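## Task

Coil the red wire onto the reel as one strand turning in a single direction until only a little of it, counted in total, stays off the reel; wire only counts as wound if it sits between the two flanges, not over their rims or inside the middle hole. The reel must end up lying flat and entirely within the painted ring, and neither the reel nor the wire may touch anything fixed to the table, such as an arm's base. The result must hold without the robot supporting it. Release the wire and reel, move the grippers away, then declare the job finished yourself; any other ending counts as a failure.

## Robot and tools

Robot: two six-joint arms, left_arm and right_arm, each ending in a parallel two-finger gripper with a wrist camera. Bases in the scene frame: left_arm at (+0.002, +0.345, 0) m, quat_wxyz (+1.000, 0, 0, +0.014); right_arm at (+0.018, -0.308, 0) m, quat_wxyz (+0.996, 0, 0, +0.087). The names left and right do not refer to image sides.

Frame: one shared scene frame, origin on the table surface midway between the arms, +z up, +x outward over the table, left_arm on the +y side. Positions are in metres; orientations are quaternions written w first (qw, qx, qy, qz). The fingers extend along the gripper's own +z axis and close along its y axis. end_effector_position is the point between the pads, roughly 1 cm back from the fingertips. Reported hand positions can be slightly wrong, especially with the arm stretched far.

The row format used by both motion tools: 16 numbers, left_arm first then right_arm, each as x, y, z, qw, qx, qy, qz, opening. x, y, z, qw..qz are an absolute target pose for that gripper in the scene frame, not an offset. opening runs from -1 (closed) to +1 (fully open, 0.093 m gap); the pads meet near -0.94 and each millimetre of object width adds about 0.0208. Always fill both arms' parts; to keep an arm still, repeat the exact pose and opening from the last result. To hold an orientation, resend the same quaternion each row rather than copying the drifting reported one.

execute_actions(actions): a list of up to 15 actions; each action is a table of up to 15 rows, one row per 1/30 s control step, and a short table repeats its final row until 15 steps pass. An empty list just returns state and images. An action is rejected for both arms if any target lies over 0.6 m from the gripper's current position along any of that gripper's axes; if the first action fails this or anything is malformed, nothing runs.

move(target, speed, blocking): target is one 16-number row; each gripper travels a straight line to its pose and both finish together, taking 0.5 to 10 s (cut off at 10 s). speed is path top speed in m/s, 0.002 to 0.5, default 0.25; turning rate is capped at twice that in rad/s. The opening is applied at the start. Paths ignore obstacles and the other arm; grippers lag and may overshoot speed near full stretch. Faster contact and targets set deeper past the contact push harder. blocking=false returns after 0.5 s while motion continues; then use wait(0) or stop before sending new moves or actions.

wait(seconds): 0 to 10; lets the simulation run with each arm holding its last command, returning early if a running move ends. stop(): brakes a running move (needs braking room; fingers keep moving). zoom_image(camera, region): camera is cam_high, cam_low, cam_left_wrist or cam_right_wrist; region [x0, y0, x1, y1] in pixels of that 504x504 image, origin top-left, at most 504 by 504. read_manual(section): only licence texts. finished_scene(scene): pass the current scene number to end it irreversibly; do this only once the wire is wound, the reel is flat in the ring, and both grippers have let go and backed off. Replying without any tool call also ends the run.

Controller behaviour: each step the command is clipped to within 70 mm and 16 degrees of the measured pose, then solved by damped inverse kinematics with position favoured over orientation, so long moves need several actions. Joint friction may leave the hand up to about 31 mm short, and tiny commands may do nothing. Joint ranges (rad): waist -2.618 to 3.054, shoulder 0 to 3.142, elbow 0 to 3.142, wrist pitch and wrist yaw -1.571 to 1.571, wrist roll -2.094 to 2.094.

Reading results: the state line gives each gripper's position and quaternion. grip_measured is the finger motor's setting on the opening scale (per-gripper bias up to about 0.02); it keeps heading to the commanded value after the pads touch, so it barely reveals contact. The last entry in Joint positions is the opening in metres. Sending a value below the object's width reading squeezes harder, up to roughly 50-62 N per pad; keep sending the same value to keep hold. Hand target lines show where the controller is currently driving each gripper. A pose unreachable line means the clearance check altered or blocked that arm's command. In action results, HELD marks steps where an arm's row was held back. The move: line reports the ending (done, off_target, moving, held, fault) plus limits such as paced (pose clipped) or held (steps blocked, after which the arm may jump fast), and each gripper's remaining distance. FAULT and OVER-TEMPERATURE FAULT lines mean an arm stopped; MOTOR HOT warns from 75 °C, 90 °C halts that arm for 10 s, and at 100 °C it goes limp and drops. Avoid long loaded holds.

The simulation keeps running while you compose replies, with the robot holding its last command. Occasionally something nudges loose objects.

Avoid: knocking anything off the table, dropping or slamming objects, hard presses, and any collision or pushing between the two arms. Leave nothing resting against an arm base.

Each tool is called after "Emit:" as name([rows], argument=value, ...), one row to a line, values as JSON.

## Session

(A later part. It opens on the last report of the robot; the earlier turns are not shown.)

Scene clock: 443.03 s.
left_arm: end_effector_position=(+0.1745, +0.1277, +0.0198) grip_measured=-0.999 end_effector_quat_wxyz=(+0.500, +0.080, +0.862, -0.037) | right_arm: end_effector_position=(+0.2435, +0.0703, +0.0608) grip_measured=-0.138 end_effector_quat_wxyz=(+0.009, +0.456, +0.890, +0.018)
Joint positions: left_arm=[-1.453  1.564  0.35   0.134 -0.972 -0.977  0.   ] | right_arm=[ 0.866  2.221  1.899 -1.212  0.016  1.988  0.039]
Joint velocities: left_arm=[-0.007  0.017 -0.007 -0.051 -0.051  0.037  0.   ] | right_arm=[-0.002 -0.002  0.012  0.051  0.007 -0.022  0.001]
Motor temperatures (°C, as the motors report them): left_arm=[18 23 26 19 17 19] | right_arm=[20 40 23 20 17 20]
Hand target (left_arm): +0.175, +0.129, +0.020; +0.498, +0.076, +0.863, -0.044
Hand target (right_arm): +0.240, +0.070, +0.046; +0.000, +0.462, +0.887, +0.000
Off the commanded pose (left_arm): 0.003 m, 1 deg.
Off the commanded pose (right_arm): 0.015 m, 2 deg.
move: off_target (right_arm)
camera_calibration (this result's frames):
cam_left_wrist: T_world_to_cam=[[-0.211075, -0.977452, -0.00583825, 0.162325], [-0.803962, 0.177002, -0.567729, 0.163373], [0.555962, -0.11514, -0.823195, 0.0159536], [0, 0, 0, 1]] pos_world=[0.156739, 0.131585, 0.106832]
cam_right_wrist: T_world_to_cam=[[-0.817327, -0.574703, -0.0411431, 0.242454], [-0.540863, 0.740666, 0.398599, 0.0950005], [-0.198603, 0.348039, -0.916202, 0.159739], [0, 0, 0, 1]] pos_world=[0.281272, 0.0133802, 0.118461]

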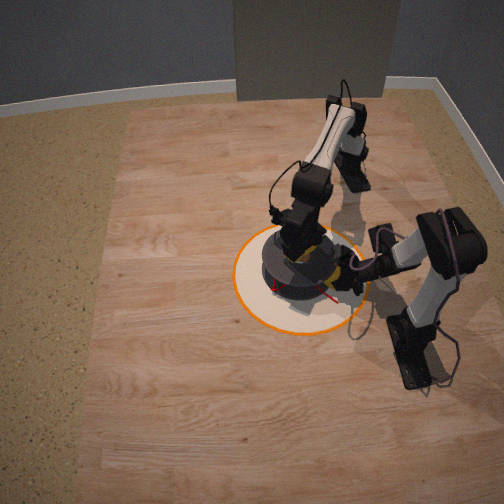

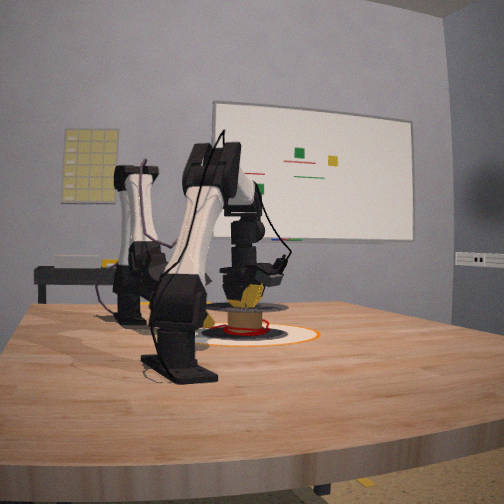

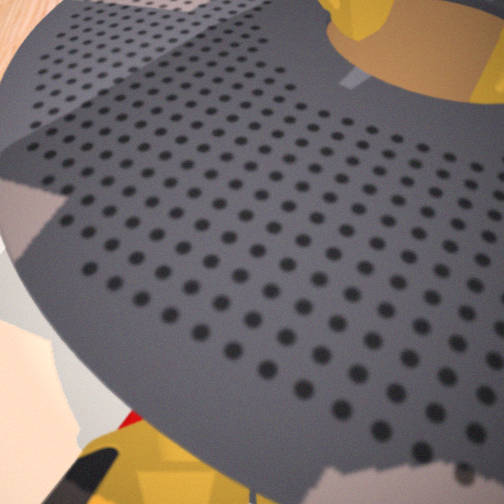

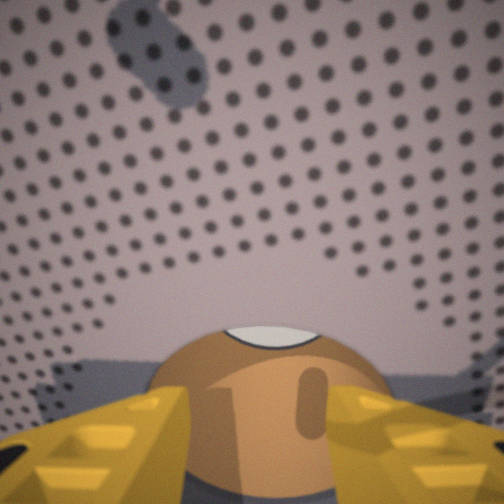

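Emit:
move(target=[0.176,0.130,0.020,0.498,0.0755,0.8628,-0.0436,-1, 0.24,0.071,0.044,0,-0.044,0.999,0,0.0], speed=0.15)

Emit:
zoom_image(camera="cam_high", region=[220, 200, 400, 400])

Scene clock: 449.27 s.
left_arm: end_effector_position=(+0.1751, +0.1277, +0.0197) grip_measured=-0.999 end_effector_quat_wxyz=(+0.499, +0.080, +0.862, -0.037) | right_arm: end_effector_position=(+0.2423, +0.0711, +0.0608) grip_measured=-0.106 end_effector_quat_wxyz=(+0.013, -0.031, +0.999, +0.014)
Joint positions: left_arm=[-1.45   1.564  0.349  0.138 -0.969 -0.973  0.   ] | right_arm=[ 0.866  2.221  1.899 -1.212  0.007  0.977  0.04 ]
Joint velocities: left_arm=[ 0.022 -0.007 -0.002 -0.007 -0.022 -0.037  0.   ] | right_arm=[ 0.007 -0.002 -0.002  0.037  0.007  0.007 -0.   ]
Motor temperatures (°C, as the motors report them): left_arm=[18 23 26 20 17 19] | right_arm=[20 40 23 20 17 20]
Hand target (left_arm): +0.176, +0.130, +0.020; +0.498, +0.075, +0.863, -0.043
Hand target (right_arm): +0.240, +0.070, +0.045; -0.000, -0.044, +0.999, +0.000
Off the commanded pose (left_arm): 0.002 m, 1 deg.
Off the commanded pose (right_arm): 0.017 m, 3 deg.
move: off_target (right_arm)
camera_calibration (this result's frames):
cam_left_wrist: T_world_to_cam=[[-0.211009, -0.977464, -0.00623741, 0.16249], [-0.804481, 0.177284, -0.566904, 0.16384], [0.555235, -0.114604, -0.82376, 0.0156168], [0, 0, 0, 1]] pos_world=[0.157422, 0.131572, 0.10676]
cam_right_wrist: T_world_to_cam=[[0.0526967, -0.998219, -0.027963, 0.0604689], [-0.925553, -0.0593357, 0.373939, 0.2453], [-0.374932, 0.00617587, -0.927032, 0.226875], [0, 0, 0, 1]] pos_world=[0.308914, 0.0735151, 0.120284]

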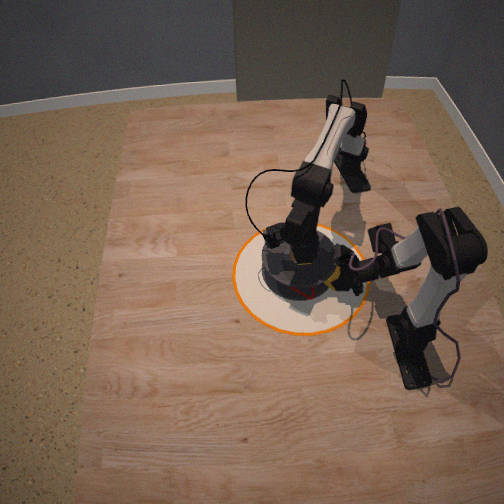

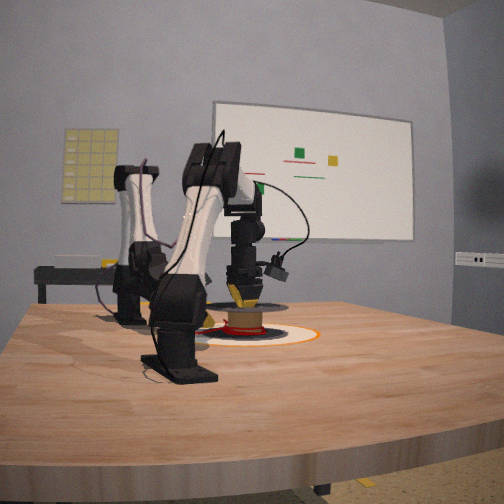

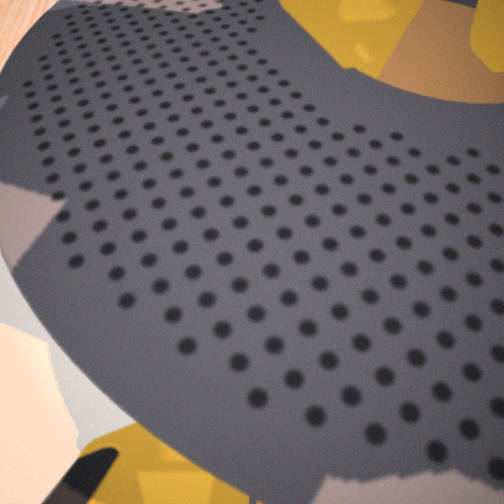

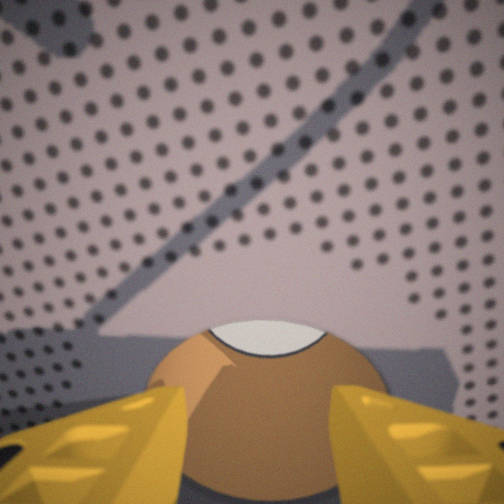

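Region (220, 200, 400, 400) of cam_high's 504x504 image, scaled by 2.520, with more detail than that image has; it fills the left 454 columns of this view, and the rest is white.

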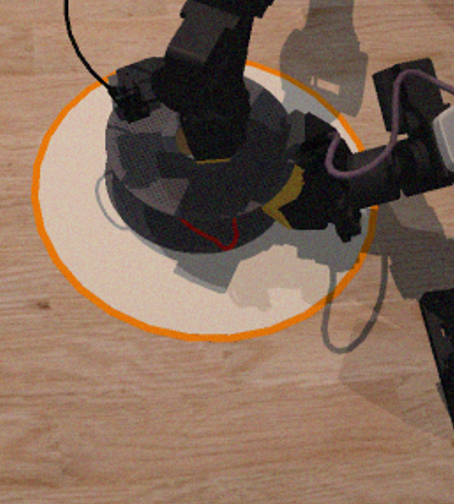

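Emit:
move(target=[0.12,0.138,0.03,0.498,0.0755,0.8628,-0.0436,-1, 0.24,0.071,0.044,0,-0.044,0.999,0,0.0], speed=0.08)

Scene clock: 452.57 s.
left_arm: end_effector_position=(+0.1221, +0.1434, +0.0261) grip_measured=-0.999 end_effector_quat_wxyz=(+0.492, +0.073, +0.867, -0.041) | right_arm: end_effector_position=(+0.2425, +0.0713, +0.0630) grip_measured=-0.024 end_effector_quat_wxyz=(+0.015, -0.034, +0.999, +0.016)
Joint positions: left_arm=[-1.726  1.528  0.429 -0.405 -1.031 -1.493  0.   ] | right_arm=[ 0.866  2.216  1.899 -1.212  0.008  0.972  0.044]
Joint velocities: left_arm=[ 0.002  0.002  0.002  0.022 -0.037 -0.037  0.   ] | right_arm=[ 0.007 -0.007 -0.017 -0.037 -0.007 -0.007 -0.001]
Motor temperatures (°C, as the motors report them): left_arm=[18 23 26 20 17 19] | right_arm=[20 39 23 20 17 20]
Hand target (left_arm): +0.121, +0.140, +0.030; +0.498, +0.075, +0.863, -0.042
Hand target (right_arm): +0.240, +0.070, +0.045; -0.000, -0.044, +0.999, +0.000
Off the commanded pose (left_arm): 0.007 m, 1 deg.
Off the commanded pose (right_arm): 0.019 m, 3 deg.
move: off_target (right_arm)
camera_calibration (this result's frames):
cam_left_wrist: T_world_to_cam=[[-0.203323, -0.979047, 0.0112651, 0.16552], [-0.816397, 0.16317, -0.55396, 0.125165], [0.540514, -0.121829, -0.832467, 0.0552583], [0, 0, 0, 1]] pos_world=[0.10597, 0.148361, 0.113472]
cam_right_wrist: T_world_to_cam=[[0.0584782, -0.997781, -0.0318259, 0.059501], [-0.926512, -0.0661161, 0.370412, 0.24564], [-0.371694, 0.00782599, -0.928322, 0.228228], [0, 0, 0, 1]] pos_world=[0.30894, 0.0738236, 0.122775]

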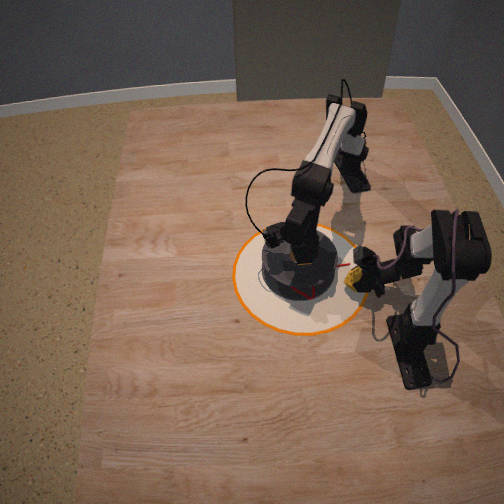

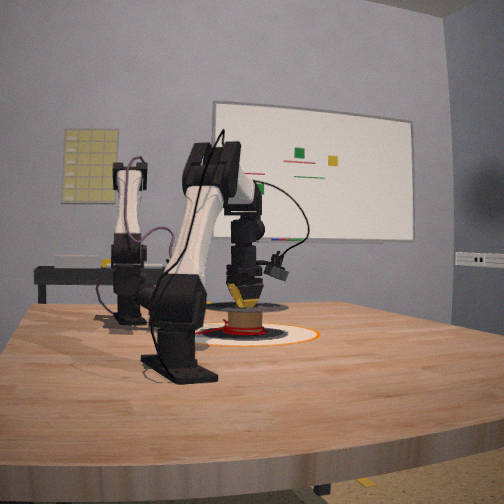

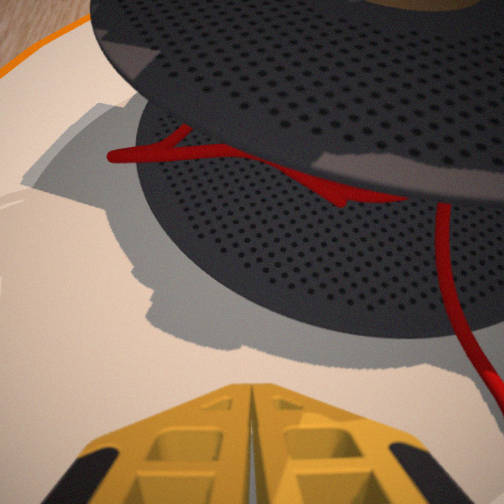

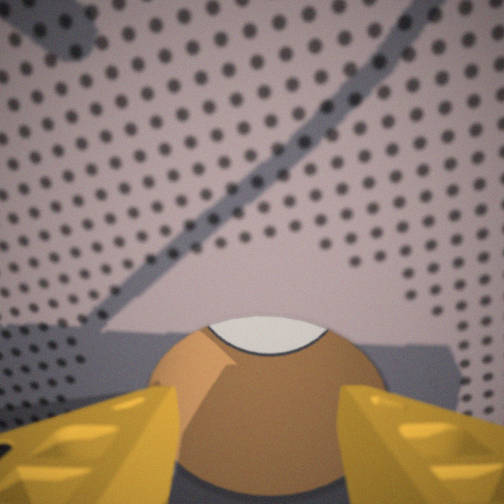

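Emit:
zoom_image(camera="cam_high", region=[230,210,390,340])

Emit:
zoom_image(camera="cam_low", region=[180,280,340,360])

Region (230, 210, 390, 340) of cam_high's 504x504 image, scaled by 3.150, with more detail than that image has; it fills the top 410 rows of this view, and the rest is white.

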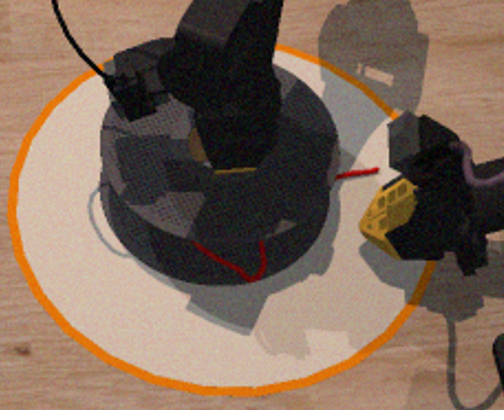

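Region (180, 280, 340, 360) of cam_low's 504x504 image, scaled by 3.150, with more detail than that image has.

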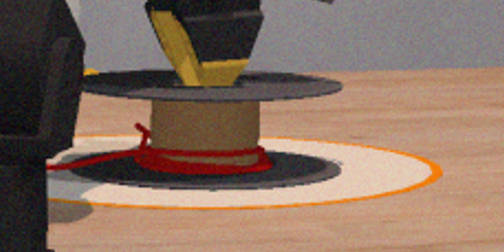

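Emit:
execute_actions([
  [[0.12,0.138,0.03,0.498,0.0755,0.8628,-0.0436,-1, 0.242,0.071,0.058,0,-0.044,0.999,0,-1]],
  [[0.12,0.138,0.03,0.498,0.0755,0.8628,-0.0436,-1, 0.242,0.071,0.075,0,-0.044,0.999,0,-1]],
  [[0.12,0.138,0.03,0.498,0.0755,0.8628,-0.0436,-1, 0.242,0.071,0.13,0,-0.044,0.999,0,-1]],
  [[0.12,0.138,0.03,0.498,0.0755,0.8628,-0.0436,-1, 0.242,0.071,0.18,0,-0.044,0.999,0,-1]],
])

Scene clock: 457.10 s.
left_arm: end_effector_position=(+0.1212, +0.1434, +0.0263) grip_measured=-0.999 end_effector_quat_wxyz=(+0.492, +0.073, +0.866, -0.043) | right_arm: end_effector_position=(+0.2433, +0.0728, +0.1768) grip_measured=-0.999 end_effector_quat_wxyz=(+0.038, -0.043, +0.997, +0.052)
Joint positions: left_arm=[-1.731  1.528  0.429 -0.409 -1.033 -1.499  0.   ] | right_arm=[ 0.866  2.203  2.332 -1.571  0.008  0.954  0.   ]
Joint velocities: left_arm=[-0.007  0.007 -0.007 -0.022  0.037 -0.066  0.   ] | right_arm=[-0.007  0.007 -0.012 -0.007 -0.007  0.095  0.   ]
Motor temperatures (°C, as the motors report them): left_arm=[18 23 26 20 17 19] | right_arm=[20 40 24 20 17 20]
Hand target (left_arm): +0.120, +0.138, +0.030; +0.498, +0.076, +0.863, -0.044
Hand target (right_arm): +0.242, +0.071, +0.179; +0.034, -0.044, +0.997, +0.052
Off the commanded pose (left_arm): 0.007 m, 1 deg.
Off the commanded pose (right_arm): 0.004 m, 7 deg.
joint sent to its limit (right arm) — the command would take joint 4 (wrist pitch) past its lower limit, so that joint was sent only as far as its limit.
Step readings (end_effector_position; steps 1 to 15: 1st action; 16 to 30: 2nd action; 31 to 45: 3rd action; 46 to 60: 4th action):
0: left_arm (+0.1222, +0.1440, +0.0261) | right_arm (+0.2425, +0.0713, +0.0630)
1: left_arm (+0.1220, +0.1439, +0.0262) | right_arm (+0.2427, +0.0716, +0.0641)
2: left_arm (+0.1217, +0.1437, +0.0262) | right_arm (+0.2432, +0.0726, +0.0646)
4: left_arm (+0.1212, +0.1434, +0.0262) | right_arm (+0.2439, +0.0738, +0.0635)
8: left_arm (+0.1211, +0.1434, +0.0262) | right_arm (+0.2427, +0.0717, +0.0599)
15: left_arm (+0.1211, +0.1434, +0.0262) | right_arm (+0.2417, +0.0700, +0.0591)
16: left_arm (+0.1211, +0.1434, +0.0262) | right_arm (+0.2415, +0.0696, +0.0607)
17: left_arm (+0.1212, +0.1434, +0.0263) | right_arm (+0.2418, +0.0702, +0.0633)
19: left_arm (+0.1212, +0.1434, +0.0263) | right_arm (+0.2433, +0.0728, +0.0695)
23: left_arm (+0.1212, +0.1434, +0.0263) | right_arm (+0.2441, +0.0742, +0.0741)
30: left_arm (+0.1212, +0.1434, +0.0263) | right_arm (+0.2424, +0.0711, +0.0741)
31: left_arm (+0.1212, +0.1434, +0.0263) | right_arm (+0.2421, +0.0706, +0.0795)
32: left_arm (+0.1212, +0.1434, +0.0263) | right_arm (+0.2430, +0.0722, +0.0869)
34: left_arm (+0.1212, +0.1434, +0.0263) | right_arm (+0.2473, +0.0796, +0.1085)
38: left_arm (+0.1212, +0.1434, +0.0263) | right_arm (+0.2508, +0.0856, +0.1367)
45: left_arm (+0.1212, +0.1434, +0.0263) | right_arm (+0.2449, +0.0754, +0.1358)
46: left_arm (+0.1212, +0.1434, +0.0263) | right_arm (+0.2444, +0.0746, +0.1368)
47: left_arm (+0.1212, +0.1434, +0.0263) | right_arm (+0.2438, +0.0737, +0.1387)
49: left_arm (+0.1212, +0.1434, +0.0263) | right_arm (+0.2430, +0.0722, +0.1491)
53: left_arm (+0.1212, +0.1434, +0.0263) | right_arm (+0.2434, +0.0729, +0.1723)
60: end_effector_position above
camera_calibration (this result's frames):
cam_left_wrist: T_world_to_cam=[[-0.205236, -0.978627, 0.0129423, 0.165431], [-0.815696, 0.163729, -0.554827, 0.124366], [0.540849, -0.124427, -0.831865, 0.0561588], [0, 0, 0, 1]] pos_world=[0.105024, 0.14852, 0.113577]
cam_right_wrist: T_world_to_cam=[[0.078862, -0.991708, -0.101471, 0.0715487], [-0.940294, -0.107806, 0.322839, 0.219164], [-0.331102, 0.0699525, -0.940999, 0.322038], [0, 0, 0, 1]] pos_world=[0.307064, 0.0720554, 0.239542]

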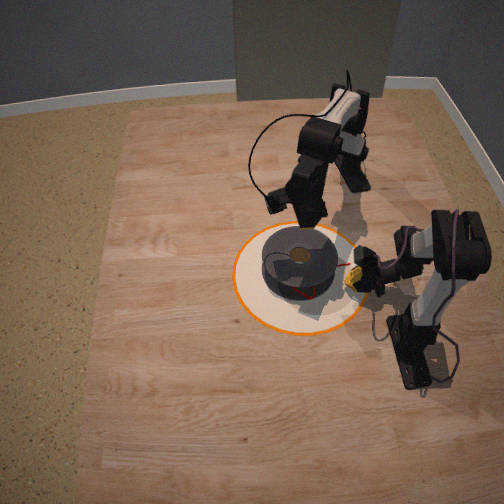

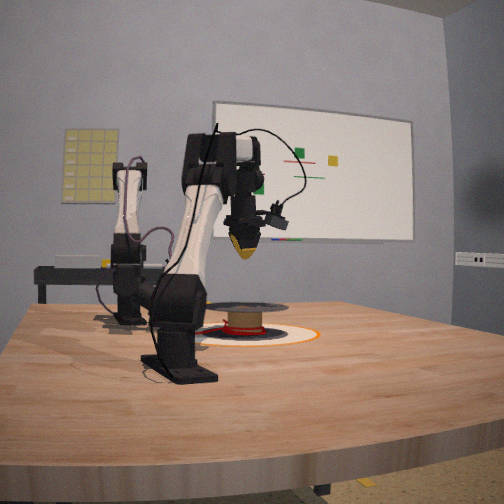

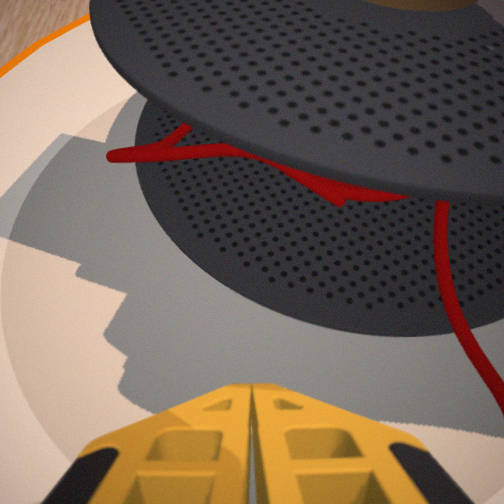

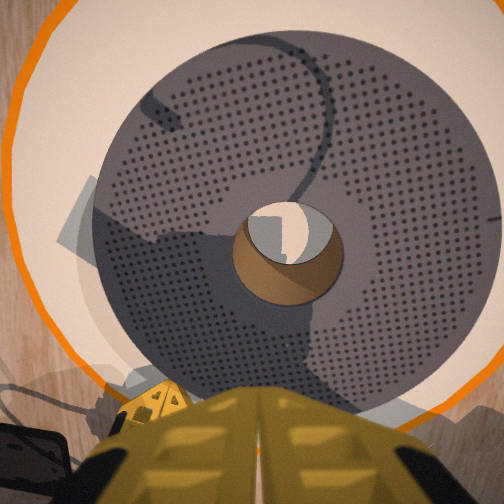

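Emit:
zoom_image(camera="cam_left_wrist", region=[80,80,504,420])

Region (80, 80, 504, 420) of cam_left_wrist's 504x504 image, scaled by 1.189, with more detail than that image has; it fills the top 404 rows of this view, and the rest is white.

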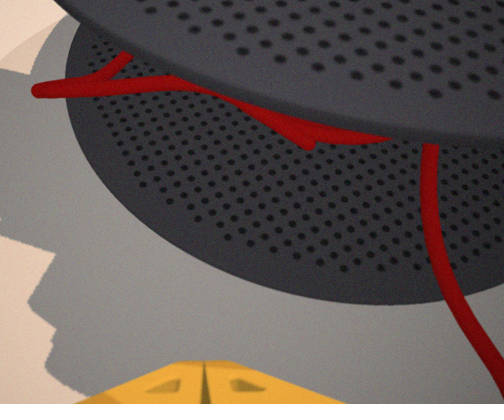

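Emit:
move(target=[0.10,0.25,0.12,0.498,0.0755,0.8628,-0.0436,-1, 0.2,-0.12,0.2,0,-0.044,0.999,0,-1], speed=0.25)

Scene clock: 466.00 s.
left_arm: end_effector_position=(+0.1117, +0.2299, +0.1081) grip_measured=-0.999 end_effector_quat_wxyz=(+0.494, +0.092, +0.863, -0.060) | right_arm: end_effector_position=(+0.2045, -0.1142, +0.2062) grip_measured=-0.999 end_effector_quat_wxyz=(+0.014, -0.043, +0.999, +0.012)
Joint positions: left_arm=[-1.971  0.925  0.447 -1.339 -1.023 -1.871  0.   ] | right_arm=[ 0.633  1.562  1.607 -1.579  0.001  0.719  0.   ]
Joint velocities: left_arm=[-0.012 -0.012  0.007  0.007 -0.081  0.022  0.   ] | right_arm=[ 0.002 -0.007  0.002 -0.037  0.066 -0.022  0.   ]
Motor temperatures (°C, as the motors report them): left_arm=[18 23 26 19 17 19] | right_arm=[20 40 24 20 17 20]
Hand target (left_arm): +0.112, +0.230, +0.108; +0.494, +0.089, +0.863, -0.060
Hand target (right_arm): +0.200, -0.119, +0.203; +0.003, -0.043, +0.999, +0.010
Off the commanded pose (left_arm): 0.026 m, 3 deg.
Off the commanded pose (right_arm): 0.010 m, 2 deg.
joint sent to its limit (right arm) — the command would take joint 4 (wrist pitch) past its lower limit, so that joint was sent only as far as its limit.
move: held (left_arm); limits=held; held on 7 of 40 steps (left_arm), including the last (left_arm)
pose unreachable (left arm): on one or more control steps of this call, first in action 0 (counted from 0), this arm could not follow its commanded pose, so it was not sent that pose on those steps. On the call's last step it was still not sent that pose. It may still have moved: this result reports where it is.
cause: the commanded pose would bring two parts of the arm too close to each other (its shoulder (the part past joint 1) and its fingers, with joints 2 (shoulder) to 6 (wrist roll) between them).
camera_calibration (this result's frames):
cam_left_wrist: T_world_to_cam=[[-0.252744, -0.967237, 0.0239354, 0.248585], [-0.804091, 0.196226, -0.561189, 0.139845], [0.538106, -0.161083, -0.827341, 0.148371], [0, 0, 0, 1]] pos_world=[0.0954369, 0.2369, 0.195283]
cam_right_wrist: T_world_to_cam=[[0.076765, -0.996745, -0.0246154, -0.123854], [-0.924547, -0.0804035, 0.372489, 0.14269], [-0.373256, -0.00583604, -0.92771, 0.347146], [0, 0, 0, 1]] pos_world=[0.271005, -0.109952, 0.265851]

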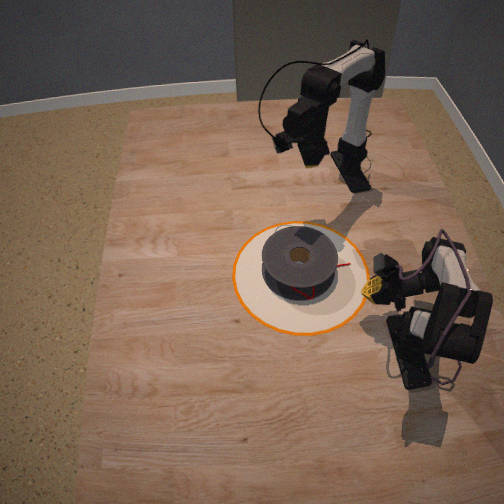

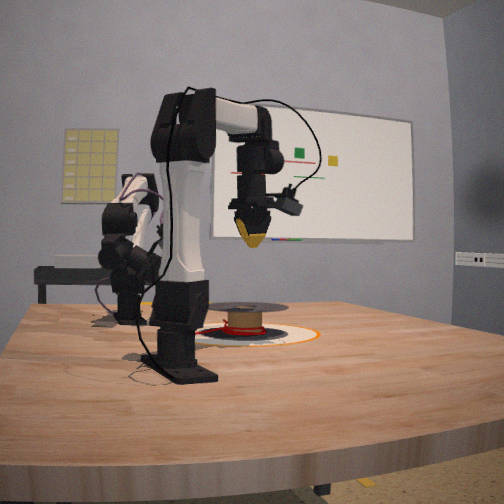

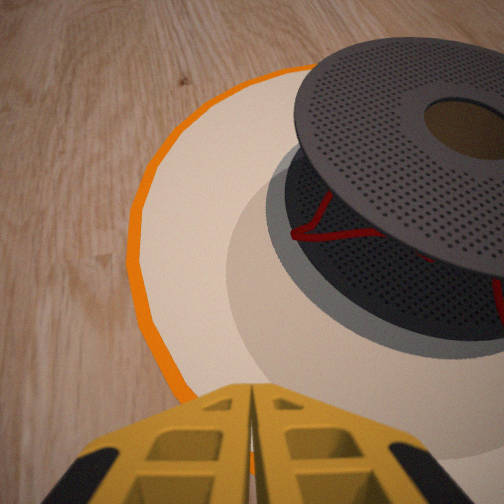

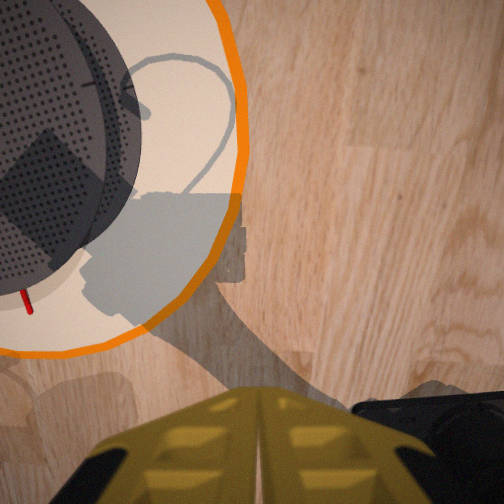

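Emit:
finished_scene(scene=1)

The scene is finished: the task was done.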